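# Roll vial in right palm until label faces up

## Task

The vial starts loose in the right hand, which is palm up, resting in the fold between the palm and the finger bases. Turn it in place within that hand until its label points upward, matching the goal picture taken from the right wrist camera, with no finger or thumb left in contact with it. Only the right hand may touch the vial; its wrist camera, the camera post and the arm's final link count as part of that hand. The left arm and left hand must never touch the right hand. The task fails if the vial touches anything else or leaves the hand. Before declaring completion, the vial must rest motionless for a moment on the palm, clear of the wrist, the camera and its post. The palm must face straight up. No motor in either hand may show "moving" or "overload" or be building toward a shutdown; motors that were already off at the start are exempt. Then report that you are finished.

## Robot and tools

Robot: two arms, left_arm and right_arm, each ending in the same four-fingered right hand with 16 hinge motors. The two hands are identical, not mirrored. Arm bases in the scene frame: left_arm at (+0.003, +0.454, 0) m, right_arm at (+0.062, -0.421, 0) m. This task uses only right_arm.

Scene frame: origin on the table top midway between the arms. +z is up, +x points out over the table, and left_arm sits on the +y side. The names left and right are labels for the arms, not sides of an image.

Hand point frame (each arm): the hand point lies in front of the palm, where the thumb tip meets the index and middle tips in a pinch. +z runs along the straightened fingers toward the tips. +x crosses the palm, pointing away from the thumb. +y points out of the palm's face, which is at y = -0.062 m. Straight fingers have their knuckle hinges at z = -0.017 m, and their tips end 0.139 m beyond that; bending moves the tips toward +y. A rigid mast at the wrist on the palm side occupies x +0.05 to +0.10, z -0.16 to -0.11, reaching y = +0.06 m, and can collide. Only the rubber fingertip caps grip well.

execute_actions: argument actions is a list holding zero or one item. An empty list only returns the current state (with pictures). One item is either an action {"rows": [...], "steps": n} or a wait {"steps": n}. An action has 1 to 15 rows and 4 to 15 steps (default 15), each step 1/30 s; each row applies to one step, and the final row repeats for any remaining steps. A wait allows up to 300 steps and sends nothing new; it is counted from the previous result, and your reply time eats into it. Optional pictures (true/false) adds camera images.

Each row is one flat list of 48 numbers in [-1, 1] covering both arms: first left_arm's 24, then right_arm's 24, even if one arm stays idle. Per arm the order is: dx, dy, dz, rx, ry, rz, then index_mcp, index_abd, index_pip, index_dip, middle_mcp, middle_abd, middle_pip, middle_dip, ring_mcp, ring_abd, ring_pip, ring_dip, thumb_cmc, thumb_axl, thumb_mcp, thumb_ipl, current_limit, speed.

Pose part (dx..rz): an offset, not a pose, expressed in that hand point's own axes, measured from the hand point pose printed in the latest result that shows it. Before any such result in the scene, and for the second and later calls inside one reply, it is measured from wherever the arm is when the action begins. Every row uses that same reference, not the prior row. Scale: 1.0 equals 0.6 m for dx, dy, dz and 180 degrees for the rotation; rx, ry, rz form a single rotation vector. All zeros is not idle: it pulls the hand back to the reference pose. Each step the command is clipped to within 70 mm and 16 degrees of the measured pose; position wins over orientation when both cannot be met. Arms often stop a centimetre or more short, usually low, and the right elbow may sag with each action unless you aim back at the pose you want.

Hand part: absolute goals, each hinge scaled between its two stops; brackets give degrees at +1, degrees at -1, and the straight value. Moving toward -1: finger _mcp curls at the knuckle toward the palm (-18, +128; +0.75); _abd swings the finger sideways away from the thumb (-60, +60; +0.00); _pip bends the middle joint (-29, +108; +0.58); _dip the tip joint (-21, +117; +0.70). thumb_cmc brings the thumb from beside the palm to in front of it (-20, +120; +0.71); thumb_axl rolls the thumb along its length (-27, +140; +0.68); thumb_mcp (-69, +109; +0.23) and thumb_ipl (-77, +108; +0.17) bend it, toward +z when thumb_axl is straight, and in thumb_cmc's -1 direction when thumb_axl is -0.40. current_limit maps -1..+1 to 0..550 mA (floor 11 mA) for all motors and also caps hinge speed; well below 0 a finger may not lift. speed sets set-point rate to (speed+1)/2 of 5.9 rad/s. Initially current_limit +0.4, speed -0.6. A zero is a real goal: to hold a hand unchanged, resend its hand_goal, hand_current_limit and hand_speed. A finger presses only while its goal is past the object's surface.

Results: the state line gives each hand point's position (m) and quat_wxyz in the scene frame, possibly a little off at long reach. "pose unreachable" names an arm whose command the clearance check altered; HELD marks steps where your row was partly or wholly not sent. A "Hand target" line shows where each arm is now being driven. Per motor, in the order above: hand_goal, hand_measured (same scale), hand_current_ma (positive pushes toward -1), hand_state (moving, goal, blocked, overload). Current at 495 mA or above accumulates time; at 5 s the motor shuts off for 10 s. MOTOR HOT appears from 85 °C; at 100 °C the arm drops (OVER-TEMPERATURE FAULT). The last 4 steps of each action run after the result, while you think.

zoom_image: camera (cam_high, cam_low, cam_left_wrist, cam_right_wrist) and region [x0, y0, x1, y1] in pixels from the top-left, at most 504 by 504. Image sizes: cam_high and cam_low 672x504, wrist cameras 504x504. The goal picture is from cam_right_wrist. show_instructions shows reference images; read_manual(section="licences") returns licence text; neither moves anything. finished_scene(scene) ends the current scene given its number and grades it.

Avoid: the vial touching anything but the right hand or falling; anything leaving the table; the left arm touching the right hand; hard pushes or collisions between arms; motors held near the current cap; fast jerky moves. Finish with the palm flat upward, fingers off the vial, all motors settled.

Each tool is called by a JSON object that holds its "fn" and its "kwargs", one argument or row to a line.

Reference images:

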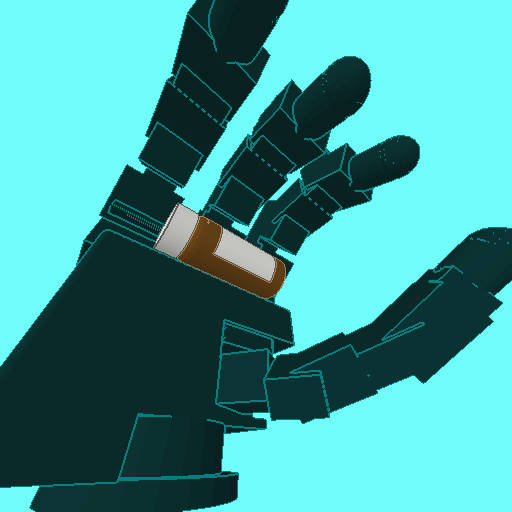

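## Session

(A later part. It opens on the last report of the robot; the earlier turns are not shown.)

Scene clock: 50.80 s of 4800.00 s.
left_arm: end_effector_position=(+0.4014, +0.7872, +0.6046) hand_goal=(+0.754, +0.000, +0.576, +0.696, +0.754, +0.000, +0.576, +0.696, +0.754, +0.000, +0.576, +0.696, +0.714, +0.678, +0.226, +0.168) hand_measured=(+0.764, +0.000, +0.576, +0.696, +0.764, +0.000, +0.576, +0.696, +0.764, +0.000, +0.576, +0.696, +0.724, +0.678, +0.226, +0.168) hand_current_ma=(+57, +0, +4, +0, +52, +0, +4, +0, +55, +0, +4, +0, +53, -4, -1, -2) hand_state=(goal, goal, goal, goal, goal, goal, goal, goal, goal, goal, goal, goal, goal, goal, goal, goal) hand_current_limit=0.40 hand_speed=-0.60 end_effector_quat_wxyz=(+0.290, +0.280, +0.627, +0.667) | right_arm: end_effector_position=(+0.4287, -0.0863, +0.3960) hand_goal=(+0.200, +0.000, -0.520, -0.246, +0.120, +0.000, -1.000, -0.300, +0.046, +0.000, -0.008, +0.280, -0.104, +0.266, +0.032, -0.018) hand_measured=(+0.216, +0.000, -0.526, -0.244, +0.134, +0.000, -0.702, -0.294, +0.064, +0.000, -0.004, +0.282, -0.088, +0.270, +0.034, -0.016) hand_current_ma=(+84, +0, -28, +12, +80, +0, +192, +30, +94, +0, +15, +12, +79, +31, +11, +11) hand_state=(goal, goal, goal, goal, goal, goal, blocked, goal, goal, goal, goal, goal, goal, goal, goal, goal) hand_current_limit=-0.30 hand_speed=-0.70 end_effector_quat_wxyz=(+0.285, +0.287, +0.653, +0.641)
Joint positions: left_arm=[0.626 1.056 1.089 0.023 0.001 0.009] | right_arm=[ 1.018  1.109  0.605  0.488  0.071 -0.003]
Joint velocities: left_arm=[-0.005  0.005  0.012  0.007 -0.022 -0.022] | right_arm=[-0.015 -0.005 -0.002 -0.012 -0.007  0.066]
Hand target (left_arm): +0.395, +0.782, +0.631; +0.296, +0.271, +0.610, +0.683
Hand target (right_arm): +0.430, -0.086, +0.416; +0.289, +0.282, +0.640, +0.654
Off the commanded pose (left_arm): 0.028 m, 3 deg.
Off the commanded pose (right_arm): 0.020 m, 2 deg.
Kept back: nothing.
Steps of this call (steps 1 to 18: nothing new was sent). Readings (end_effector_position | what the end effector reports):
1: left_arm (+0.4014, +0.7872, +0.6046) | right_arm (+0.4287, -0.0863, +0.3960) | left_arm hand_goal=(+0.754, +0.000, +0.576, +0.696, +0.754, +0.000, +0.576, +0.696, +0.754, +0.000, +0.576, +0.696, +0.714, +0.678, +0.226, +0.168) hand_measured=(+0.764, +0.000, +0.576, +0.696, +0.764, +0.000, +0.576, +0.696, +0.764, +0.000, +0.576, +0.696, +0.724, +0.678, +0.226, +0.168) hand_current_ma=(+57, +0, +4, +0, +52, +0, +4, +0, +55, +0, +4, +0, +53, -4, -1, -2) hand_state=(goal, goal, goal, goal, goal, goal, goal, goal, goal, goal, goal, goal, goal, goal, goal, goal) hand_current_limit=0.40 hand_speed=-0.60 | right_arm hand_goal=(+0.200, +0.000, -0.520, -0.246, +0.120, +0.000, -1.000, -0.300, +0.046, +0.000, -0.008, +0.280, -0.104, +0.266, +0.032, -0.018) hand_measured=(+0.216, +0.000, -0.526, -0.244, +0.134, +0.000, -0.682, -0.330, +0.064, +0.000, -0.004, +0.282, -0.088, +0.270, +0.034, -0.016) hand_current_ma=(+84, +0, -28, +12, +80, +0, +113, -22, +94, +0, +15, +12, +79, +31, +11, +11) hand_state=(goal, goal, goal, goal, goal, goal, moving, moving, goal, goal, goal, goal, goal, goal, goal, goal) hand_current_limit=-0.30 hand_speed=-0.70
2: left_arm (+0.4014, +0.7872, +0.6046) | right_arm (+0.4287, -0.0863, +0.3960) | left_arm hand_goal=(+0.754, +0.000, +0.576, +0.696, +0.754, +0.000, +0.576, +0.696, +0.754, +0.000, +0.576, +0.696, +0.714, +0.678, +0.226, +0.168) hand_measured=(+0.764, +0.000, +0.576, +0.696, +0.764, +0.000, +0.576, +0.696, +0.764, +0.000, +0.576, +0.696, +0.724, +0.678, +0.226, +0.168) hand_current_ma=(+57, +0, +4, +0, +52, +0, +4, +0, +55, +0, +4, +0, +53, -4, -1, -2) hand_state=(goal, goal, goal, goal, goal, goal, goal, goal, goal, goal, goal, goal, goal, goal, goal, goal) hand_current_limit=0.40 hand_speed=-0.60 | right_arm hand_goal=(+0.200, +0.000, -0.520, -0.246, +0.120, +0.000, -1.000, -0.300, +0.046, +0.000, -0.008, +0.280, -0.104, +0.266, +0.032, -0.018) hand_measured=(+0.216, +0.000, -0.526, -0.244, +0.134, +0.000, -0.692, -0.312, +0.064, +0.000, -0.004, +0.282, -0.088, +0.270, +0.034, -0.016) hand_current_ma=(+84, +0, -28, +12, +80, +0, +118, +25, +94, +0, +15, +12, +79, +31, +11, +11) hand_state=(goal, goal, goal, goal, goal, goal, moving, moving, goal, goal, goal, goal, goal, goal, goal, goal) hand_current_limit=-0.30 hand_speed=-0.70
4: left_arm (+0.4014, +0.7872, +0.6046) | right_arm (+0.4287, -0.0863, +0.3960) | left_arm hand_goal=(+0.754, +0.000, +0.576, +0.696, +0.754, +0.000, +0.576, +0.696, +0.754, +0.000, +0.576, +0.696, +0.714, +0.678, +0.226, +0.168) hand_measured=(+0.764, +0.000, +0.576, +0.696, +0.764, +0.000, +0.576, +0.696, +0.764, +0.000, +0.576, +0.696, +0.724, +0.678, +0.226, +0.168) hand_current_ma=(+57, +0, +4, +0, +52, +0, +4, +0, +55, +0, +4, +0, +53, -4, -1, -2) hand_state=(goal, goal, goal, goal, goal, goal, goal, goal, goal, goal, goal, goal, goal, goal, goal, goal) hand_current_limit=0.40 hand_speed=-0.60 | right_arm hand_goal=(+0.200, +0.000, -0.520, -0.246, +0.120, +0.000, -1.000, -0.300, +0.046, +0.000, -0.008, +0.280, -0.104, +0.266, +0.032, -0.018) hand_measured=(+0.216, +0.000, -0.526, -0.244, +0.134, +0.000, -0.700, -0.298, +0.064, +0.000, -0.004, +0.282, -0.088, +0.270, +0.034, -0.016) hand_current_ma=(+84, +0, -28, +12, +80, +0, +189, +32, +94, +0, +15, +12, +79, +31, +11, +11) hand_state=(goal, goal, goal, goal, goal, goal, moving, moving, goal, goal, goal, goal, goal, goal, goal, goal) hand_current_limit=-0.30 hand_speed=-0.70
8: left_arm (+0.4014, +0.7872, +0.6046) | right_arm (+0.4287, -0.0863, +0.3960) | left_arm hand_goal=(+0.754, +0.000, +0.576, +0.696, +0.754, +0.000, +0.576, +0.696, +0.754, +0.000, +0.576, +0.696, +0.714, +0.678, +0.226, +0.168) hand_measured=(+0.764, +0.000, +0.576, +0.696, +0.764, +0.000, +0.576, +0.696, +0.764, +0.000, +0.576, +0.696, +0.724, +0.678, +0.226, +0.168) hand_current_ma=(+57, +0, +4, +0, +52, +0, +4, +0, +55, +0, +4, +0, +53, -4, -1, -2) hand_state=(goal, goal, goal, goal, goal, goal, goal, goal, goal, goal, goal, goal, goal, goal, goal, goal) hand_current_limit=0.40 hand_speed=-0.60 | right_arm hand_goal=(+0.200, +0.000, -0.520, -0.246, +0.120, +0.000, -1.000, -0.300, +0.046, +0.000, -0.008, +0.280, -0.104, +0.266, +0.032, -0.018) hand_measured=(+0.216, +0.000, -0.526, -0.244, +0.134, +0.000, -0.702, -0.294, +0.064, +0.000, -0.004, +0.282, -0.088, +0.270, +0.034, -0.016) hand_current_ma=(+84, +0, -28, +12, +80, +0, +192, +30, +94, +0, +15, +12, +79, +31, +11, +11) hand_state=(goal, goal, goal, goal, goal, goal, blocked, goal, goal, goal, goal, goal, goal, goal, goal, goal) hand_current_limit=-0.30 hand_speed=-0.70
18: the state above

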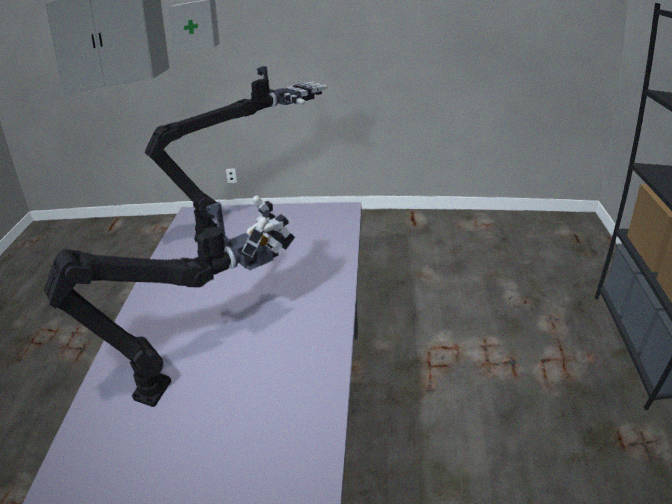

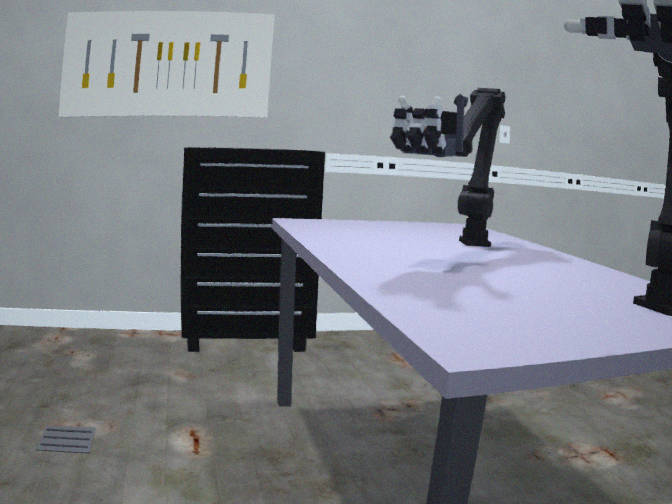

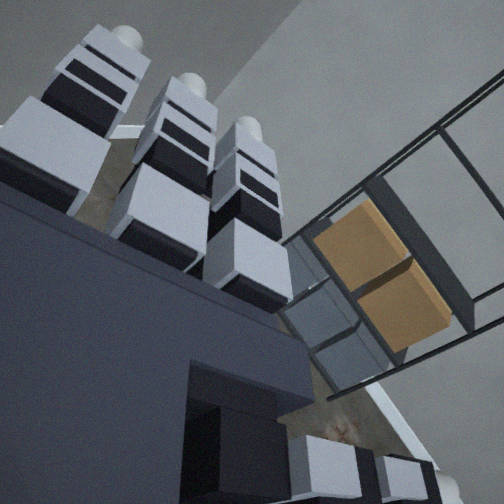

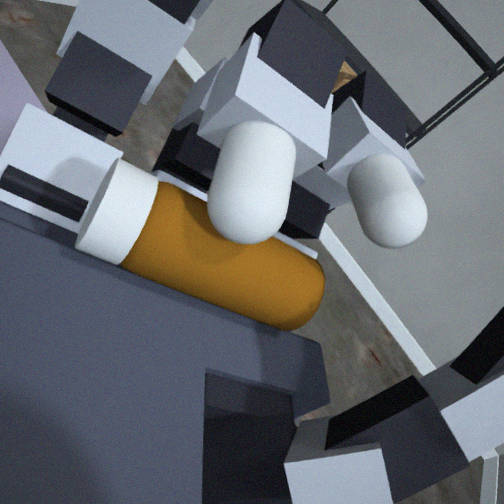

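{"fn": "execute_actions", "kwargs": {
  "actions": [
    {"rows": [[0.0002,0.0463,-0.0099,-0.0163,0.0003,-0.0002,0.754,0,0.576,0.696,0.754,0,0.576,0.696,0.754,0,0.576,0.696,0.714,0.678,0.226,0.168,0.4,-0.6,0,0.0333,0.0025,-0.0123,0.0004,0.001,0.04,0,-0.008,0.28,0.40,0,-1.0,-0.35,0.04,0,-0.008,0.28,-0.104,0.266,0.032,-0.018,-0.3,-0.7]], "steps": 15}
  ],
  "pictures": true
}}

Scene clock: 58.63 s of 4800.00 s.
left_arm: end_effector_position=(+0.4014, +0.7872, +0.6046) hand_goal=(+0.754, +0.000, +0.576, +0.696, +0.754, +0.000, +0.576, +0.696, +0.754, +0.000, +0.576, +0.696, +0.714, +0.678, +0.226, +0.168) hand_measured=(+0.764, +0.000, +0.576, +0.696, +0.764, +0.000, +0.576, +0.696, +0.764, +0.000, +0.576, +0.696, +0.724, +0.678, +0.226, +0.168) hand_current_ma=(+57, +0, +4, +0, +52, +0, +4, +0, +55, +0, +4, +0, +53, -4, -1, -2) hand_state=(goal, goal, goal, goal, goal, goal, goal, goal, goal, goal, goal, goal, goal, goal, goal, goal) hand_current_limit=0.40 hand_speed=-0.60 end_effector_quat_wxyz=(+0.290, +0.280, +0.627, +0.667) | right_arm: end_effector_position=(+0.4287, -0.0863, +0.3960) hand_goal=(+0.040, +0.000, -0.008, +0.280, +0.400, +0.000, -1.000, -0.350, +0.040, +0.000, -0.008, +0.280, -0.104, +0.266, +0.032, -0.018) hand_measured=(+0.122, +0.000, -0.382, -0.096, +0.324, +0.000, -0.794, -0.344, +0.058, +0.000, -0.004, +0.282, -0.088, +0.270, +0.034, -0.016) hand_current_ma=(+94, +0, -44, -46, +12, +0, +68, +25, +97, +0, +15, +12, +79, +31, +11, +11) hand_state=(moving, goal, moving, moving, moving, goal, moving, goal, goal, goal, goal, goal, goal, goal, goal, goal) hand_current_limit=-0.30 hand_speed=-0.70 end_effector_quat_wxyz=(+0.285, +0.287, +0.653, +0.641)
Joint positions: left_arm=[0.626 1.056 1.089 0.023 0.001 0.009] | right_arm=[ 1.018  1.109  0.605  0.488  0.071 -0.003]
Joint velocities: left_arm=[-0.015 -0.005  0.002  0.002 -0.037 -0.095] | right_arm=[-0.005 -0.015 -0.012  0.002 -0.007 -0.007]
Steps of this call (steps 1 to 90: nothing new was sent; then 4.47 s passed at rest; steps 91 to 101: the first 11 steps of this action). Readings (end_effector_position | what the end effector reports):
91: left_arm (+0.4014, +0.7872, +0.6046) | right_arm (+0.4287, -0.0863, +0.3960) | left_arm hand_goal=(+0.754, +0.000, +0.576, +0.696, +0.754, +0.000, +0.576, +0.696, +0.754, +0.000, +0.576, +0.696, +0.714, +0.678, +0.226, +0.168) hand_measured=(+0.764, +0.000, +0.576, +0.696, +0.764, +0.000, +0.576, +0.696, +0.764, +0.000, +0.576, +0.696, +0.724, +0.678, +0.226, +0.168) hand_current_ma=(+57, +0, +4, +0, +52, +0, +4, +0, +55, +0, +4, +0, +53, -4, -1, -2) hand_state=(goal, goal, goal, goal, goal, goal, goal, goal, goal, goal, goal, goal, goal, goal, goal, goal) hand_current_limit=0.40 hand_speed=-0.60 | right_arm hand_goal=(+0.040, +0.000, -0.008, +0.280, +0.400, +0.000, -1.000, -0.350, +0.040, +0.000, -0.008, +0.280, -0.104, +0.266, +0.032, -0.018) hand_measured=(+0.216, +0.000, -0.526, -0.244, +0.134, +0.000, -0.702, -0.294, +0.064, +0.000, -0.004, +0.282, -0.088, +0.270, +0.034, -0.016) hand_current_ma=(+84, +0, -28, +12, +80, +0, +192, +30, +94, +0, +15, +12, +79, +31, +11, +11) hand_state=(moving, goal, moving, moving, moving, goal, blocked, moving, moving, goal, goal, goal, goal, goal, goal, goal) hand_current_limit=-0.30 hand_speed=-0.70
92: left_arm (+0.4014, +0.7872, +0.6046) | right_arm (+0.4287, -0.0863, +0.3960) | left_arm hand_goal=(+0.754, +0.000, +0.576, +0.696, +0.754, +0.000, +0.576, +0.696, +0.754, +0.000, +0.576, +0.696, +0.714, +0.678, +0.226, +0.168) hand_measured=(+0.764, +0.000, +0.576, +0.696, +0.764, +0.000, +0.576, +0.696, +0.764, +0.000, +0.576, +0.696, +0.724, +0.678, +0.226, +0.168) hand_current_ma=(+57, +0, +4, +0, +52, +0, +4, +0, +55, +0, +4, +0, +53, -4, -1, -2) hand_state=(goal, goal, goal, goal, goal, goal, goal, goal, goal, goal, goal, goal, goal, goal, goal, goal) hand_current_limit=0.40 hand_speed=-0.60 | right_arm hand_goal=(+0.040, +0.000, -0.008, +0.280, +0.400, +0.000, -1.000, -0.350, +0.040, +0.000, -0.008, +0.280, -0.104, +0.266, +0.032, -0.018) hand_measured=(+0.214, +0.000, -0.524, -0.242, +0.136, +0.000, -0.702, -0.294, +0.064, +0.000, -0.004, +0.282, -0.088, +0.270, +0.034, -0.016) hand_current_ma=(+143, +0, -86, -73, +11, +0, +185, +135, +116, +0, +15, +12, +79, +31, +11, +11) hand_state=(moving, goal, moving, moving, moving, goal, moving, moving, moving, goal, goal, goal, goal, goal, goal, goal) hand_current_limit=-0.30 hand_speed=-0.70
94: left_arm (+0.4014, +0.7872, +0.6046) | right_arm (+0.4287, -0.0863, +0.3960) | left_arm hand_goal=(+0.754, +0.000, +0.576, +0.696, +0.754, +0.000, +0.576, +0.696, +0.754, +0.000, +0.576, +0.696, +0.714, +0.678, +0.226, +0.168) hand_measured=(+0.764, +0.000, +0.576, +0.696, +0.764, +0.000, +0.576, +0.696, +0.764, +0.000, +0.576, +0.696, +0.724, +0.678, +0.226, +0.168) hand_current_ma=(+57, +0, +4, +0, +52, +0, +4, +0, +55, +0, +4, +0, +53, -4, -1, -2) hand_state=(goal, goal, goal, goal, goal, goal, goal, goal, goal, goal, goal, goal, goal, goal, goal, goal) hand_current_limit=0.40 hand_speed=-0.60 | right_arm hand_goal=(+0.040, +0.000, -0.008, +0.280, +0.400, +0.000, -1.000, -0.350, +0.040, +0.000, -0.008, +0.280, -0.104, +0.266, +0.032, -0.018) hand_measured=(+0.196, +0.000, -0.496, -0.216, +0.168, +0.000, -0.710, -0.314, +0.058, +0.000, -0.004, +0.282, -0.088, +0.270, +0.034, -0.016) hand_current_ma=(+119, +0, -64, -47, +18, +0, +122, +84, +93, +0, +15, +12, +79, +31, +11, +11) hand_state=(moving, goal, moving, moving, moving, goal, moving, moving, moving, goal, goal, goal, goal, goal, goal, goal) hand_current_limit=-0.30 hand_speed=-0.70
98: left_arm (+0.4014, +0.7872, +0.6046) | right_arm (+0.4287, -0.0863, +0.3960) | left_arm hand_goal=(+0.754, +0.000, +0.576, +0.696, +0.754, +0.000, +0.576, +0.696, +0.754, +0.000, +0.576, +0.696, +0.714, +0.678, +0.226, +0.168) hand_measured=(+0.764, +0.000, +0.576, +0.696, +0.764, +0.000, +0.576, +0.696, +0.764, +0.000, +0.576, +0.696, +0.724, +0.678, +0.226, +0.168) hand_current_ma=(+57, +0, +4, +0, +52, +0, +4, +0, +55, +0, +4, +0, +53, -4, -1, -2) hand_state=(goal, goal, goal, goal, goal, goal, goal, goal, goal, goal, goal, goal, goal, goal, goal, goal) hand_current_limit=0.40 hand_speed=-0.60 | right_arm hand_goal=(+0.040, +0.000, -0.008, +0.280, +0.400, +0.000, -1.000, -0.350, +0.040, +0.000, -0.008, +0.280, -0.104, +0.266, +0.032, -0.018) hand_measured=(+0.154, +0.000, -0.430, -0.148, +0.256, +0.000, -0.752, -0.342, +0.058, +0.000, -0.004, +0.282, -0.088, +0.270, +0.034, -0.016) hand_current_ma=(+101, +0, -52, -46, +11, +0, +70, +28, +97, +0, +15, +12, +79, +31, +11, +11) hand_state=(moving, goal, moving, moving, moving, goal, moving, moving, goal, goal, goal, goal, goal, goal, goal, goal) hand_current_limit=-0.30 hand_speed=-0.70
101: the state above

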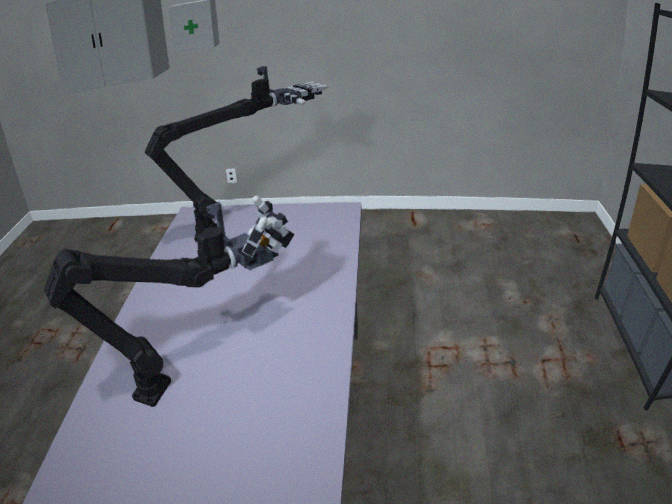

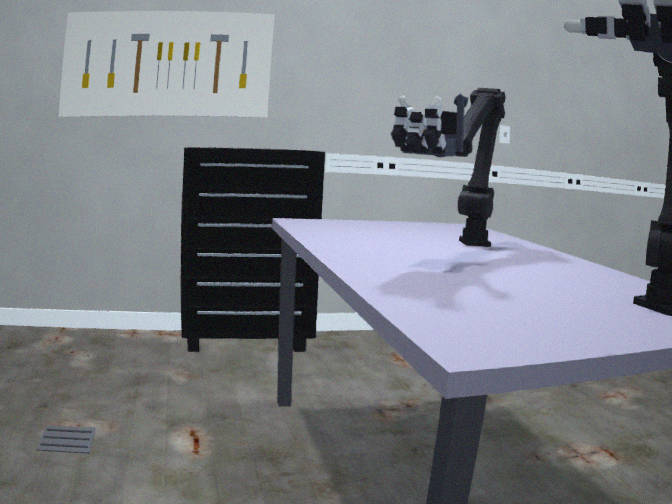

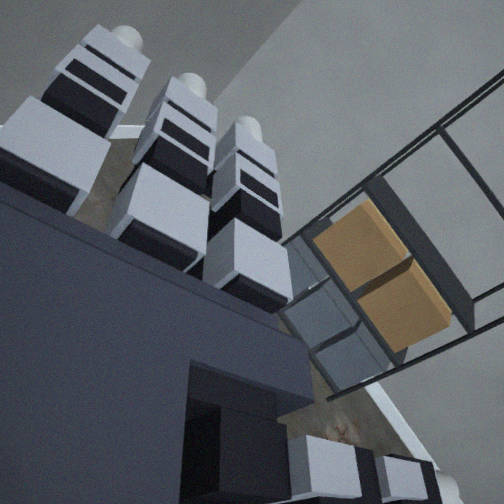

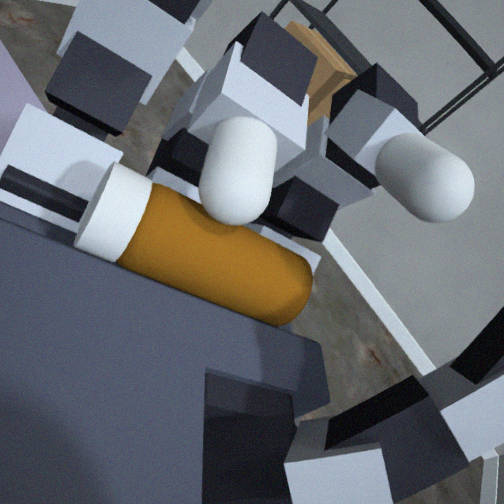

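{"fn": "execute_actions", "kwargs": {
  "actions": [
    {"steps": 18}
  ],
  "pictures": true
}}

Scene clock: 59.23 s of 4800.00 s.
left_arm: end_effector_position=(+0.4014, +0.7872, +0.6046) hand_goal=(+0.754, +0.000, +0.576, +0.696, +0.754, +0.000, +0.576, +0.696, +0.754, +0.000, +0.576, +0.696, +0.714, +0.678, +0.226, +0.168) hand_measured=(+0.764, +0.000, +0.576, +0.696, +0.764, +0.000, +0.576, +0.696, +0.764, +0.000, +0.576, +0.696, +0.724, +0.678, +0.226, +0.168) hand_current_ma=(+57, +0, +4, +0, +52, +0, +4, +0, +55, +0, +4, +0, +53, -4, -1, -2) hand_state=(goal, goal, goal, goal, goal, goal, goal, goal, goal, goal, goal, goal, goal, goal, goal, goal) hand_current_limit=0.40 hand_speed=-0.60 end_effector_quat_wxyz=(+0.290, +0.280, +0.627, +0.667) | right_arm: end_effector_position=(+0.4287, -0.0863, +0.3960) hand_goal=(+0.040, +0.000, -0.008, +0.280, +0.400, +0.000, -1.000, -0.350, +0.040, +0.000, -0.008, +0.280, -0.104, +0.266, +0.032, -0.018) hand_measured=(+0.054, +0.000, -0.082, +0.212, +0.408, +0.000, -0.846, -0.340, +0.058, +0.000, -0.004, +0.282, -0.088, +0.270, +0.034, -0.016) hand_current_ma=(+76, +0, -38, -44, +42, +0, +193, +56, +97, +0, +15, +12, +79, +31, +11, +11) hand_state=(goal, goal, moving, moving, goal, goal, blocked, goal, goal, goal, goal, goal, goal, goal, goal, goal) hand_current_limit=-0.30 hand_speed=-0.70 end_effector_quat_wxyz=(+0.285, +0.287, +0.653, +0.641)
Joint positions: left_arm=[0.626 1.056 1.089 0.023 0.001 0.009] | right_arm=[ 1.018  1.109  0.605  0.488  0.071 -0.003]
Joint velocities: left_arm=[ 0.005 -0.005 -0.012 -0.027 -0.095  0.051] | right_arm=[-0.015 -0.005 -0.007 -0.007 -0.022  0.037]
Hand target (left_arm): +0.395, +0.782, +0.631; +0.296, +0.271, +0.610, +0.683
Hand target (right_arm): +0.430, -0.086, +0.416; +0.289, +0.282, +0.640, +0.654
Off the commanded pose (left_arm): 0.028 m, 3 deg.
Off the commanded pose (right_arm): 0.020 m, 2 deg.
Kept back: nothing.
Steps of this call (steps 1 to 4: the last 4 steps of your previous action; steps 5 to 18: nothing new was sent). Readings (end_effector_position | what the end effector reports):
1: left_arm (+0.4014, +0.7872, +0.6046) | right_arm (+0.4287, -0.0863, +0.3960) | left_arm hand_goal=(+0.754, +0.000, +0.576, +0.696, +0.754, +0.000, +0.576, +0.696, +0.754, +0.000, +0.576, +0.696, +0.714, +0.678, +0.226, +0.168) hand_measured=(+0.764, +0.000, +0.576, +0.696, +0.764, +0.000, +0.576, +0.696, +0.764, +0.000, +0.576, +0.696, +0.724, +0.678, +0.226, +0.168) hand_current_ma=(+57, +0, +4, +0, +52, +0, +4, +0, +55, +0, +4, +0, +53, -4, -1, -2) hand_state=(goal, goal, goal, goal, goal, goal, goal, goal, goal, goal, goal, goal, goal, goal, goal, goal) hand_current_limit=0.40 hand_speed=-0.60 | right_arm hand_goal=(+0.040, +0.000, -0.008, +0.280, +0.400, +0.000, -1.000, -0.350, +0.040, +0.000, -0.008, +0.280, -0.104, +0.266, +0.032, -0.018) hand_measured=(+0.112, +0.000, -0.366, -0.080, +0.346, +0.000, -0.808, -0.344, +0.058, +0.000, -0.004, +0.282, -0.088, +0.270, +0.034, -0.016) hand_current_ma=(+96, +0, -48, -46, +13, +0, +68, +24, +97, +0, +15, +12, +79, +31, +11, +11) hand_state=(moving, goal, moving, moving, moving, goal, moving, goal, goal, goal, goal, goal, goal, goal, goal, goal) hand_current_limit=-0.30 hand_speed=-0.70
2: left_arm (+0.4014, +0.7872, +0.6046) | right_arm (+0.4287, -0.0863, +0.3960) | left_arm hand_goal=(+0.754, +0.000, +0.576, +0.696, +0.754, +0.000, +0.576, +0.696, +0.754, +0.000, +0.576, +0.696, +0.714, +0.678, +0.226, +0.168) hand_measured=(+0.764, +0.000, +0.576, +0.696, +0.764, +0.000, +0.576, +0.696, +0.764, +0.000, +0.576, +0.696, +0.724, +0.678, +0.226, +0.168) hand_current_ma=(+57, +0, +4, +0, +52, +0, +4, +0, +55, +0, +4, +0, +53, -4, -1, -2) hand_state=(goal, goal, goal, goal, goal, goal, goal, goal, goal, goal, goal, goal, goal, goal, goal, goal) hand_current_limit=0.40 hand_speed=-0.60 | right_arm hand_goal=(+0.040, +0.000, -0.008, +0.280, +0.400, +0.000, -1.000, -0.350, +0.040, +0.000, -0.008, +0.280, -0.104, +0.266, +0.032, -0.018) hand_measured=(+0.100, +0.000, -0.350, -0.062, +0.370, +0.000, -0.824, -0.346, +0.058, +0.000, -0.004, +0.282, -0.088, +0.270, +0.034, -0.016) hand_current_ma=(+93, +0, -45, -46, +13, +0, +68, +23, +97, +0, +15, +12, +79, +31, +11, +11) hand_state=(moving, goal, moving, moving, moving, goal, moving, goal, goal, goal, goal, goal, goal, goal, goal, goal) hand_current_limit=-0.30 hand_speed=-0.70
4: left_arm (+0.4014, +0.7872, +0.6046) | right_arm (+0.4287, -0.0863, +0.3960) | left_arm hand_goal=(+0.754, +0.000, +0.576, +0.696, +0.754, +0.000, +0.576, +0.696, +0.754, +0.000, +0.576, +0.696, +0.714, +0.678, +0.226, +0.168) hand_measured=(+0.764, +0.000, +0.576, +0.696, +0.764, +0.000, +0.576, +0.696, +0.764, +0.000, +0.576, +0.696, +0.724, +0.678, +0.226, +0.168) hand_current_ma=(+57, +0, +4, +0, +52, +0, +4, +0, +55, +0, +4, +0, +53, -4, -1, -2) hand_state=(goal, goal, goal, goal, goal, goal, goal, goal, goal, goal, goal, goal, goal, goal, goal, goal) hand_current_limit=0.40 hand_speed=-0.60 | right_arm hand_goal=(+0.040, +0.000, -0.008, +0.280, +0.400, +0.000, -1.000, -0.350, +0.040, +0.000, -0.008, +0.280, -0.104, +0.266, +0.032, -0.018) hand_measured=(+0.078, +0.000, -0.316, -0.028, +0.402, +0.000, -0.840, -0.344, +0.058, +0.000, -0.004, +0.282, -0.088, +0.270, +0.034, -0.016) hand_current_ma=(+93, +0, -45, -46, +54, +0, +170, +47, +97, +0, +15, +12, +79, +31, +11, +11) hand_state=(moving, goal, moving, moving, moving, goal, moving, moving, goal, goal, goal, goal, goal, goal, goal, goal) hand_current_limit=-0.30 hand_speed=-0.70
8: left_arm (+0.4014, +0.7872, +0.6046) | right_arm (+0.4287, -0.0863, +0.3960) | left_arm hand_goal=(+0.754, +0.000, +0.576, +0.696, +0.754, +0.000, +0.576, +0.696, +0.754, +0.000, +0.576, +0.696, +0.714, +0.678, +0.226, +0.168) hand_measured=(+0.764, +0.000, +0.576, +0.696, +0.764, +0.000, +0.576, +0.696, +0.764, +0.000, +0.576, +0.696, +0.724, +0.678, +0.226, +0.168) hand_current_ma=(+57, +0, +4, +0, +52, +0, +4, +0, +55, +0, +4, +0, +53, -4, -1, -2) hand_state=(goal, goal, goal, goal, goal, goal, goal, goal, goal, goal, goal, goal, goal, goal, goal, goal) hand_current_limit=0.40 hand_speed=-0.60 | right_arm hand_goal=(+0.040, +0.000, -0.008, +0.280, +0.400, +0.000, -1.000, -0.350, +0.040, +0.000, -0.008, +0.280, -0.104, +0.266, +0.032, -0.018) hand_measured=(+0.054, +0.000, -0.250, +0.040, +0.408, +0.000, -0.846, -0.340, +0.058, +0.000, -0.004, +0.282, -0.088, +0.270, +0.034, -0.016) hand_current_ma=(+75, +0, -44, -46, +42, +0, +192, +56, +97, +0, +15, +12, +79, +31, +11, +11) hand_state=(moving, goal, moving, moving, goal, goal, blocked, goal, goal, goal, goal, goal, goal, goal, goal, goal) hand_current_limit=-0.30 hand_speed=-0.70
18: the state above

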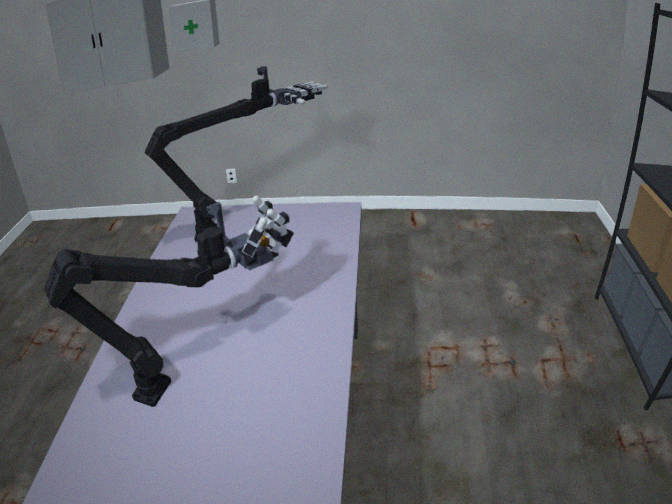

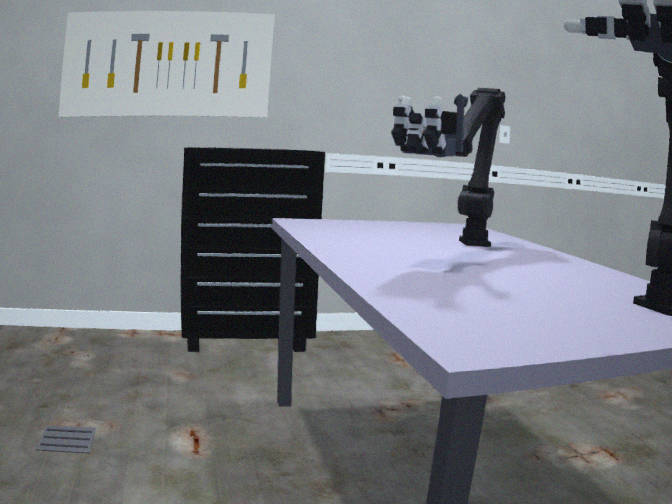

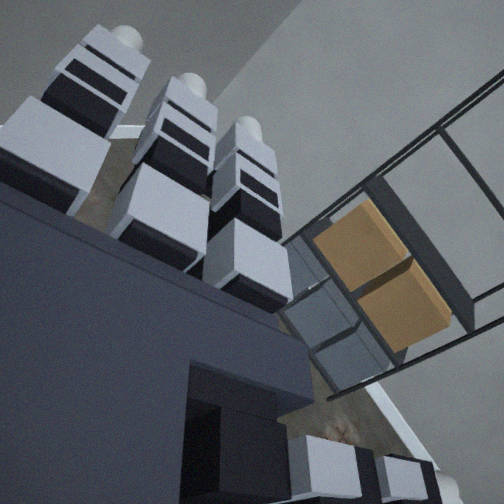

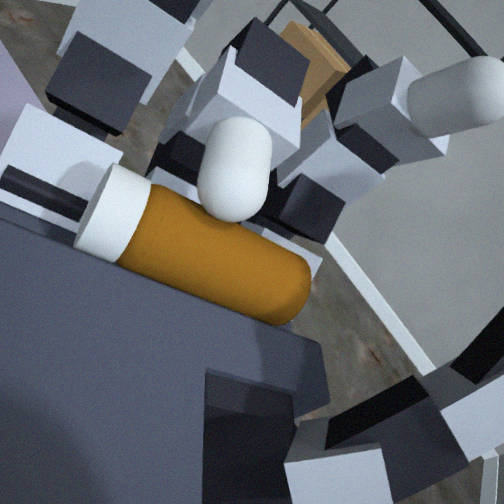

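{"fn": "execute_actions", "kwargs": {
  "actions": [
    {"rows": [[0.0002,0.0463,-0.0099,-0.0163,0.0003,-0.0002,0.754,0,0.576,0.696,0.754,0,0.576,0.696,0.754,0,0.576,0.696,0.714,0.678,0.226,0.168,0.4,-0.6,0,0.0333,0.0025,-0.0123,0.0004,0.001,0.04,0,-0.008,0.28,0.58,0,-1.0,-0.35,0.04,0,-0.008,0.28,-0.104,0.266,0.032,-0.018,-0.1,-0.83]], "steps": 15}
  ],
  "pictures": true
}}

Scene clock: 59.90 s of 4800.00 s.
left_arm: end_effector_position=(+0.4014, +0.7872, +0.6046) hand_goal=(+0.754, +0.000, +0.576, +0.696, +0.754, +0.000, +0.576, +0.696, +0.754, +0.000, +0.576, +0.696, +0.714, +0.678, +0.226, +0.168) hand_measured=(+0.764, +0.000, +0.576, +0.696, +0.764, +0.000, +0.576, +0.696, +0.764, +0.000, +0.576, +0.696, +0.724, +0.678, +0.226, +0.168) hand_current_ma=(+57, +0, +4, +0, +52, +0, +4, +0, +55, +0, +4, +0, +53, -4, -1, -2) hand_state=(goal, goal, goal, goal, goal, goal, goal, goal, goal, goal, goal, goal, goal, goal, goal, goal) hand_current_limit=0.40 hand_speed=-0.60 end_effector_quat_wxyz=(+0.290, +0.280, +0.627, +0.667) | right_arm: end_effector_position=(+0.4287, -0.0863, +0.3960) hand_goal=(+0.040, +0.000, -0.008, +0.280, +0.580, +0.000, -1.000, -0.350, +0.040, +0.000, -0.008, +0.280, -0.104, +0.266, +0.032, -0.018) hand_measured=(+0.054, +0.000, -0.010, +0.276, +0.520, +0.000, -0.894, -0.338, +0.058, +0.000, -0.004, +0.282, -0.088, +0.270, +0.034, -0.016) hand_current_ma=(+76, +0, -14, -19, +25, +0, +199, +62, +97, +0, +15, +12, +79, +31, +11, +11) hand_state=(goal, goal, goal, goal, moving, goal, moving, goal, goal, goal, goal, goal, goal, goal, goal, goal) hand_current_limit=-0.10 hand_speed=-0.83 end_effector_quat_wxyz=(+0.285, +0.287, +0.653, +0.641)
Joint positions: left_arm=[0.626 1.056 1.089 0.023 0.001 0.009] | right_arm=[ 1.018  1.109  0.605  0.488  0.071 -0.003]
Joint velocities: left_arm=[-0.015  0.005 -0.012 -0.007  0.051 -0.051] | right_arm=[-0.005  0.005 -0.002 -0.002  0.051 -0.022]
Steps of this call (steps 1 to 9: nothing new was sent; steps 10 to 20: the first 11 steps of this action). Readings (end_effector_position | what the end effector reports):
10: left_arm (+0.4014, +0.7872, +0.6046) | right_arm (+0.4287, -0.0863, +0.3960) | left_arm hand_goal=(+0.754, +0.000, +0.576, +0.696, +0.754, +0.000, +0.576, +0.696, +0.754, +0.000, +0.576, +0.696, +0.714, +0.678, +0.226, +0.168) hand_measured=(+0.764, +0.000, +0.576, +0.696, +0.764, +0.000, +0.576, +0.696, +0.764, +0.000, +0.576, +0.696, +0.724, +0.678, +0.226, +0.168) hand_current_ma=(+57, +0, +4, +0, +52, +0, +4, +0, +55, +0, +4, +0, +53, -4, -1, -2) hand_state=(goal, goal, goal, goal, goal, goal, goal, goal, goal, goal, goal, goal, goal, goal, goal, goal) hand_current_limit=0.40 hand_speed=-0.60 | right_arm hand_goal=(+0.040, +0.000, -0.008, +0.280, +0.580, +0.000, -1.000, -0.350, +0.040, +0.000, -0.008, +0.280, -0.104, +0.266, +0.032, -0.018) hand_measured=(+0.054, +0.000, -0.010, +0.276, +0.408, +0.000, -0.846, -0.340, +0.058, +0.000, -0.004, +0.282, -0.088, +0.270, +0.034, -0.016) hand_current_ma=(+76, +0, -14, -19, +42, +0, +193, +56, +97, +0, +15, +12, +79, +31, +11, +11) hand_state=(goal, goal, goal, goal, moving, goal, blocked, goal, goal, goal, goal, goal, goal, goal, goal, goal) hand_current_limit=-0.10 hand_speed=-0.83
11: left_arm (+0.4014, +0.7872, +0.6046) | right_arm (+0.4287, -0.0863, +0.3960) | left_arm hand_goal=(+0.754, +0.000, +0.576, +0.696, +0.754, +0.000, +0.576, +0.696, +0.754, +0.000, +0.576, +0.696, +0.714, +0.678, +0.226, +0.168) hand_measured=(+0.764, +0.000, +0.576, +0.696, +0.764, +0.000, +0.576, +0.696, +0.764, +0.000, +0.576, +0.696, +0.724, +0.678, +0.226, +0.168) hand_current_ma=(+57, +0, +4, +0, +52, +0, +4, +0, +55, +0, +4, +0, +53, -4, -1, -2) hand_state=(goal, goal, goal, goal, goal, goal, goal, goal, goal, goal, goal, goal, goal, goal, goal, goal) hand_current_limit=0.40 hand_speed=-0.60 | right_arm hand_goal=(+0.040, +0.000, -0.008, +0.280, +0.580, +0.000, -1.000, -0.350, +0.040, +0.000, -0.008, +0.280, -0.104, +0.266, +0.032, -0.018) hand_measured=(+0.054, +0.000, -0.010, +0.276, +0.408, +0.000, -0.846, -0.338, +0.058, +0.000, -0.004, +0.282, -0.088, +0.270, +0.034, -0.016) hand_current_ma=(+76, +0, -14, -19, +6, +0, +224, +59, +97, +0, +15, +12, +79, +31, +11, +11) hand_state=(goal, goal, goal, goal, moving, goal, moving, goal, goal, goal, goal, goal, goal, goal, goal, goal) hand_current_limit=-0.10 hand_speed=-0.83
13: left_arm (+0.4014, +0.7872, +0.6046) | right_arm (+0.4287, -0.0863, +0.3960) | left_arm hand_goal=(+0.754, +0.000, +0.576, +0.696, +0.754, +0.000, +0.576, +0.696, +0.754, +0.000, +0.576, +0.696, +0.714, +0.678, +0.226, +0.168) hand_measured=(+0.764, +0.000, +0.576, +0.696, +0.764, +0.000, +0.576, +0.696, +0.764, +0.000, +0.576, +0.696, +0.724, +0.678, +0.226, +0.168) hand_current_ma=(+57, +0, +4, +0, +52, +0, +4, +0, +55, +0, +4, +0, +53, -4, -1, -2) hand_state=(goal, goal, goal, goal, goal, goal, goal, goal, goal, goal, goal, goal, goal, goal, goal, goal) hand_current_limit=0.40 hand_speed=-0.60 | right_arm hand_goal=(+0.040, +0.000, -0.008, +0.280, +0.580, +0.000, -1.000, -0.350, +0.040, +0.000, -0.008, +0.280, -0.104, +0.266, +0.032, -0.018) hand_measured=(+0.054, +0.000, -0.010, +0.276, +0.428, +0.000, -0.854, -0.338, +0.058, +0.000, -0.004, +0.282, -0.088, +0.270, +0.034, -0.016) hand_current_ma=(+76, +0, -14, -19, +23, +0, +199, +62, +97, +0, +15, +12, +79, +31, +11, +11) hand_state=(goal, goal, goal, goal, moving, goal, moving, goal, goal, goal, goal, goal, goal, goal, goal, goal) hand_current_limit=-0.10 hand_speed=-0.83
17: left_arm (+0.4014, +0.7872, +0.6046) | right_arm (+0.4287, -0.0863, +0.3960) | left_arm hand_goal=(+0.754, +0.000, +0.576, +0.696, +0.754, +0.000, +0.576, +0.696, +0.754, +0.000, +0.576, +0.696, +0.714, +0.678, +0.226, +0.168) hand_measured=(+0.764, +0.000, +0.576, +0.696, +0.764, +0.000, +0.576, +0.696, +0.764, +0.000, +0.576, +0.696, +0.724, +0.678, +0.226, +0.168) hand_current_ma=(+57, +0, +4, +0, +52, +0, +4, +0, +55, +0, +4, +0, +53, -4, -1, -2) hand_state=(goal, goal, goal, goal, goal, goal, goal, goal, goal, goal, goal, goal, goal, goal, goal, goal) hand_current_limit=0.40 hand_speed=-0.60 | right_arm hand_goal=(+0.040, +0.000, -0.008, +0.280, +0.580, +0.000, -1.000, -0.350, +0.040, +0.000, -0.008, +0.280, -0.104, +0.266, +0.032, -0.018) hand_measured=(+0.054, +0.000, -0.010, +0.276, +0.482, +0.000, -0.876, -0.338, +0.058, +0.000, -0.004, +0.282, -0.088, +0.270, +0.034, -0.016) hand_current_ma=(+76, +0, -14, -19, +28, +0, +200, +62, +97, +0, +15, +12, +79, +31, +11, +11) hand_state=(goal, goal, goal, goal, moving, goal, moving, goal, goal, goal, goal, goal, goal, goal, goal, goal) hand_current_limit=-0.10 hand_speed=-0.83
20: the state above

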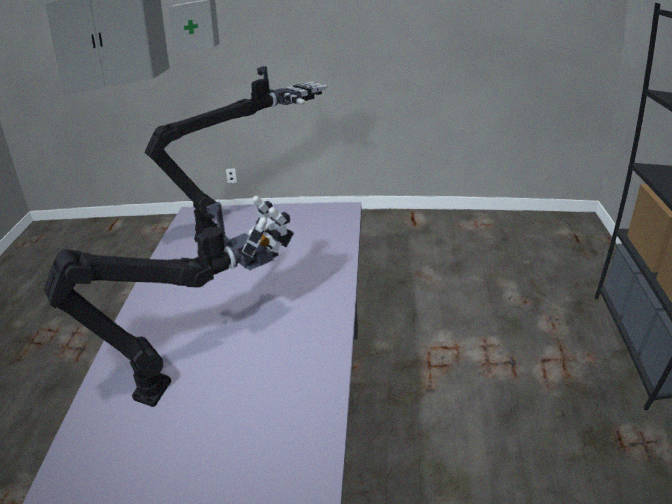

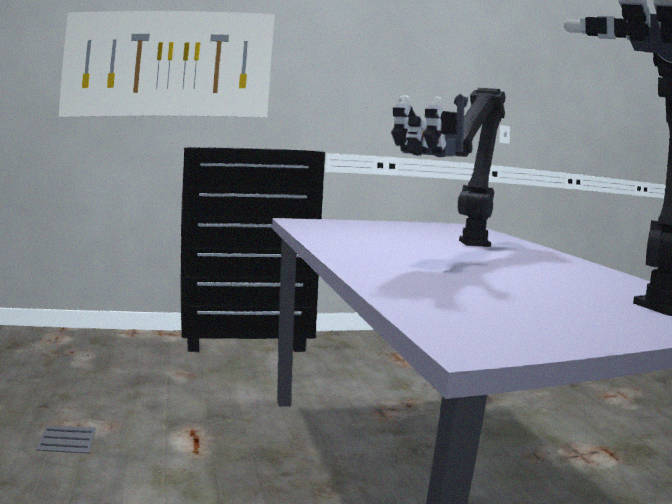

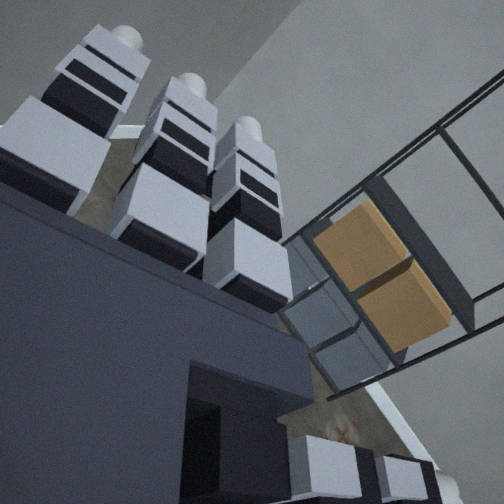

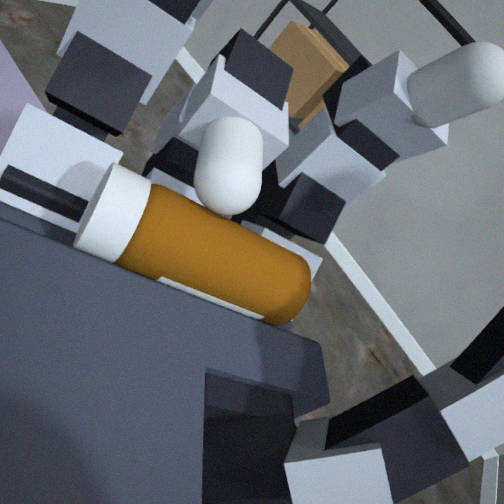

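{"fn": "execute_actions", "kwargs": {
  "actions": [
    {"rows": [[0.0002,0.0463,-0.0099,-0.0163,0.0003,-0.0002,0.754,0,0.576,0.696,0.754,0,0.576,0.696,0.754,0,0.576,0.696,0.714,0.678,0.226,0.168,0.4,-0.6,0,0.0333,0.0025,-0.0123,0.0004,0.001,0.04,0,-0.008,0.28,0.70,0,-1.0,-0.38,0.04,0,-0.008,0.28,-0.104,0.266,0.032,-0.018,-0.1,-0.82]], "steps": 14}
  ],
  "pictures": true
}}

Scene clock: 60.37 s of 4800.00 s.
left_arm: end_effector_position=(+0.4014, +0.7872, +0.6046) hand_goal=(+0.754, +0.000, +0.576, +0.696, +0.754, +0.000, +0.576, +0.696, +0.754, +0.000, +0.576, +0.696, +0.714, +0.678, +0.226, +0.168) hand_measured=(+0.764, +0.000, +0.576, +0.696, +0.764, +0.000, +0.576, +0.696, +0.764, +0.000, +0.576, +0.696, +0.724, +0.678, +0.226, +0.168) hand_current_ma=(+57, +0, +4, +0, +52, +0, +4, +0, +55, +0, +4, +0, +53, -4, -1, -2) hand_state=(goal, goal, goal, goal, goal, goal, goal, goal, goal, goal, goal, goal, goal, goal, goal, goal) hand_current_limit=0.40 hand_speed=-0.60 end_effector_quat_wxyz=(+0.290, +0.280, +0.627, +0.667) | right_arm: end_effector_position=(+0.4287, -0.0863, +0.3960) hand_goal=(+0.040, +0.000, -0.008, +0.280, +0.700, +0.000, -1.000, -0.380, +0.040, +0.000, -0.008, +0.280, -0.104, +0.266, +0.032, -0.018) hand_measured=(+0.054, +0.000, -0.010, +0.276, +0.694, +0.000, -0.966, -0.354, +0.058, +0.000, -0.004, +0.282, -0.088, +0.270, +0.034, -0.016) hand_current_ma=(+76, +0, -14, -19, +41, +0, +149, +118, +96, +0, +15, +12, +79, +31, +11, +11) hand_state=(goal, goal, goal, goal, moving, goal, moving, moving, goal, goal, goal, goal, goal, goal, goal, goal) hand_current_limit=-0.10 hand_speed=-0.82 end_effector_quat_wxyz=(+0.285, +0.287, +0.653, +0.641)
Joint positions: left_arm=[0.626 1.056 1.089 0.023 0.001 0.009] | right_arm=[ 1.018  1.109  0.605  0.488  0.071 -0.003]
Joint velocities: left_arm=[-0.015 -0.005 -0.022 -0.012 -0.037  0.007] | right_arm=[-0.005 -0.015  0.002 -0.002  0.037  0.007]
Off your previous action's commanded pose (left_arm): 0.028 m, 3 deg at its last step (step 4 of this call).
Off your previous action's commanded pose (right_arm): 0.020 m, 2 deg at its last step (step 4 of this call).
Steps of this call (steps 1 to 4: the last 4 steps of your previous action; steps 5 to 14: the first 10 steps of this action). Readings (end_effector_position | what the end effector reports):
5: left_arm (+0.4014, +0.7872, +0.6046) | right_arm (+0.4287, -0.0863, +0.3960) | left_arm hand_goal=(+0.754, +0.000, +0.576, +0.696, +0.754, +0.000, +0.576, +0.696, +0.754, +0.000, +0.576, +0.696, +0.714, +0.678, +0.226, +0.168) hand_measured=(+0.764, +0.000, +0.576, +0.696, +0.764, +0.000, +0.576, +0.696, +0.764, +0.000, +0.576, +0.696, +0.724, +0.678, +0.226, +0.168) hand_current_ma=(+57, +0, +4, +0, +52, +0, +4, +0, +55, +0, +4, +0, +53, -4, -1, -2) hand_state=(goal, goal, goal, goal, goal, goal, goal, goal, goal, goal, goal, goal, goal, goal, goal, goal) hand_current_limit=0.40 hand_speed=-0.60 | right_arm hand_goal=(+0.040, +0.000, -0.008, +0.280, +0.700, +0.000, -1.000, -0.380, +0.040, +0.000, -0.008, +0.280, -0.104, +0.266, +0.032, -0.018) hand_measured=(+0.054, +0.000, -0.010, +0.276, +0.584, +0.000, -0.922, -0.338, +0.058, +0.000, -0.004, +0.282, -0.088, +0.270, +0.034, -0.016) hand_current_ma=(+76, +0, -14, -19, +62, +0, +210, +62, +97, +0, +15, +12, +79, +31, +11, +11) hand_state=(goal, goal, goal, goal, moving, goal, moving, moving, goal, goal, goal, goal, goal, goal, goal, goal) hand_current_limit=-0.10 hand_speed=-0.82
6: left_arm (+0.4014, +0.7872, +0.6046) | right_arm (+0.4287, -0.0863, +0.3960) | left_arm hand_goal=(+0.754, +0.000, +0.576, +0.696, +0.754, +0.000, +0.576, +0.696, +0.754, +0.000, +0.576, +0.696, +0.714, +0.678, +0.226, +0.168) hand_measured=(+0.764, +0.000, +0.576, +0.696, +0.764, +0.000, +0.576, +0.696, +0.764, +0.000, +0.576, +0.696, +0.724, +0.678, +0.226, +0.168) hand_current_ma=(+57, +0, +4, +0, +52, +0, +4, +0, +55, +0, +4, +0, +53, -4, -1, -2) hand_state=(goal, goal, goal, goal, goal, goal, goal, goal, goal, goal, goal, goal, goal, goal, goal, goal) hand_current_limit=0.40 hand_speed=-0.60 | right_arm hand_goal=(+0.040, +0.000, -0.008, +0.280, +0.700, +0.000, -1.000, -0.380, +0.040, +0.000, -0.008, +0.280, -0.104, +0.266, +0.032, -0.018) hand_measured=(+0.054, +0.000, -0.010, +0.276, +0.588, +0.000, -0.924, -0.338, +0.058, +0.000, -0.004, +0.282, -0.088, +0.270, +0.034, -0.016) hand_current_ma=(+76, +0, -14, -19, +18, +0, +234, +143, +97, +0, +15, +12, +79, +31, +11, +11) hand_state=(goal, goal, goal, goal, moving, goal, moving, moving, goal, goal, goal, goal, goal, goal, goal, goal) hand_current_limit=-0.10 hand_speed=-0.82
8: left_arm (+0.4014, +0.7872, +0.6046) | right_arm (+0.4287, -0.0863, +0.3960) | left_arm hand_goal=(+0.754, +0.000, +0.576, +0.696, +0.754, +0.000, +0.576, +0.696, +0.754, +0.000, +0.576, +0.696, +0.714, +0.678, +0.226, +0.168) hand_measured=(+0.764, +0.000, +0.576, +0.696, +0.764, +0.000, +0.576, +0.696, +0.764, +0.000, +0.576, +0.696, +0.724, +0.678, +0.226, +0.168) hand_current_ma=(+57, +0, +4, +0, +52, +0, +4, +0, +55, +0, +4, +0, +53, -4, -1, -2) hand_state=(goal, goal, goal, goal, goal, goal, goal, goal, goal, goal, goal, goal, goal, goal, goal, goal) hand_current_limit=0.40 hand_speed=-0.60 | right_arm hand_goal=(+0.040, +0.000, -0.008, +0.280, +0.700, +0.000, -1.000, -0.380, +0.040, +0.000, -0.008, +0.280, -0.104, +0.266, +0.032, -0.018) hand_measured=(+0.054, +0.000, -0.010, +0.276, +0.612, +0.000, -0.932, -0.344, +0.058, +0.000, -0.004, +0.282, -0.088, +0.270, +0.034, -0.016) hand_current_ma=(+76, +0, -14, -19, +29, +0, +220, +156, +96, +0, +15, +12, +79, +31, +11, +11) hand_state=(goal, goal, goal, goal, moving, goal, moving, moving, goal, goal, goal, goal, goal, goal, goal, goal) hand_current_limit=-0.10 hand_speed=-0.82
12: left_arm (+0.4014, +0.7872, +0.6046) | right_arm (+0.4287, -0.0863, +0.3960) | left_arm hand_goal=(+0.754, +0.000, +0.576, +0.696, +0.754, +0.000, +0.576, +0.696, +0.754, +0.000, +0.576, +0.696, +0.714, +0.678, +0.226, +0.168) hand_measured=(+0.764, +0.000, +0.576, +0.696, +0.764, +0.000, +0.576, +0.696, +0.764, +0.000, +0.576, +0.696, +0.724, +0.678, +0.226, +0.168) hand_current_ma=(+57, +0, +4, +0, +52, +0, +4, +0, +55, +0, +4, +0, +53, -4, -1, -2) hand_state=(goal, goal, goal, goal, goal, goal, goal, goal, goal, goal, goal, goal, goal, goal, goal, goal) hand_current_limit=0.40 hand_speed=-0.60 | right_arm hand_goal=(+0.040, +0.000, -0.008, +0.280, +0.700, +0.000, -1.000, -0.380, +0.040, +0.000, -0.008, +0.280, -0.104, +0.266, +0.032, -0.018) hand_measured=(+0.054, +0.000, -0.010, +0.276, +0.666, +0.000, -0.954, -0.352, +0.058, +0.000, -0.004, +0.282, -0.088, +0.270, +0.034, -0.016) hand_current_ma=(+76, +0, -14, -19, +30, +0, +190, +140, +96, +0, +15, +12, +79, +31, +11, +11) hand_state=(goal, goal, goal, goal, moving, goal, moving, moving, goal, goal, goal, goal, goal, goal, goal, goal) hand_current_limit=-0.10 hand_speed=-0.82
14: the state above

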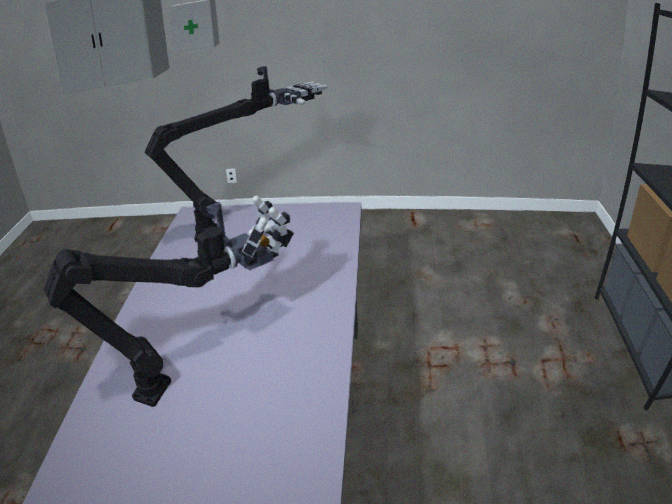

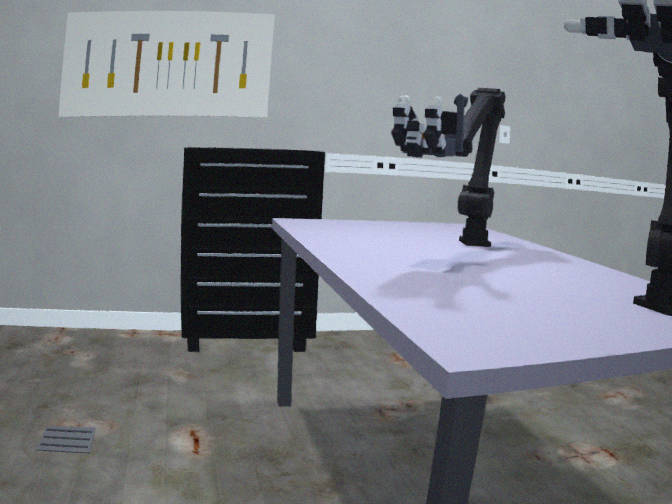

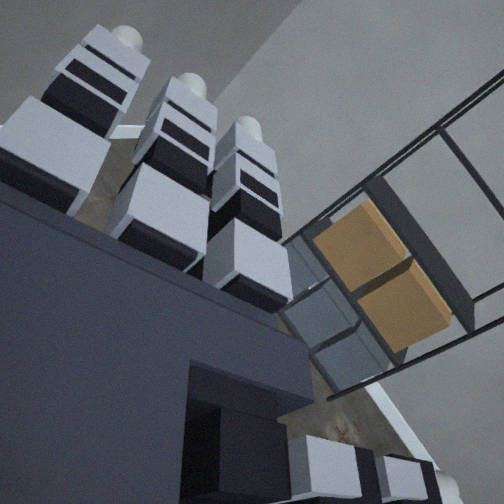

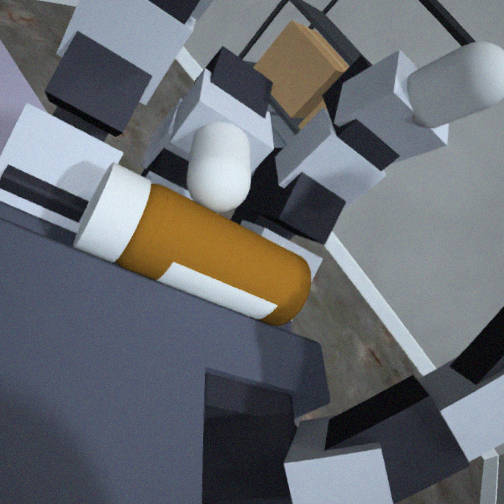

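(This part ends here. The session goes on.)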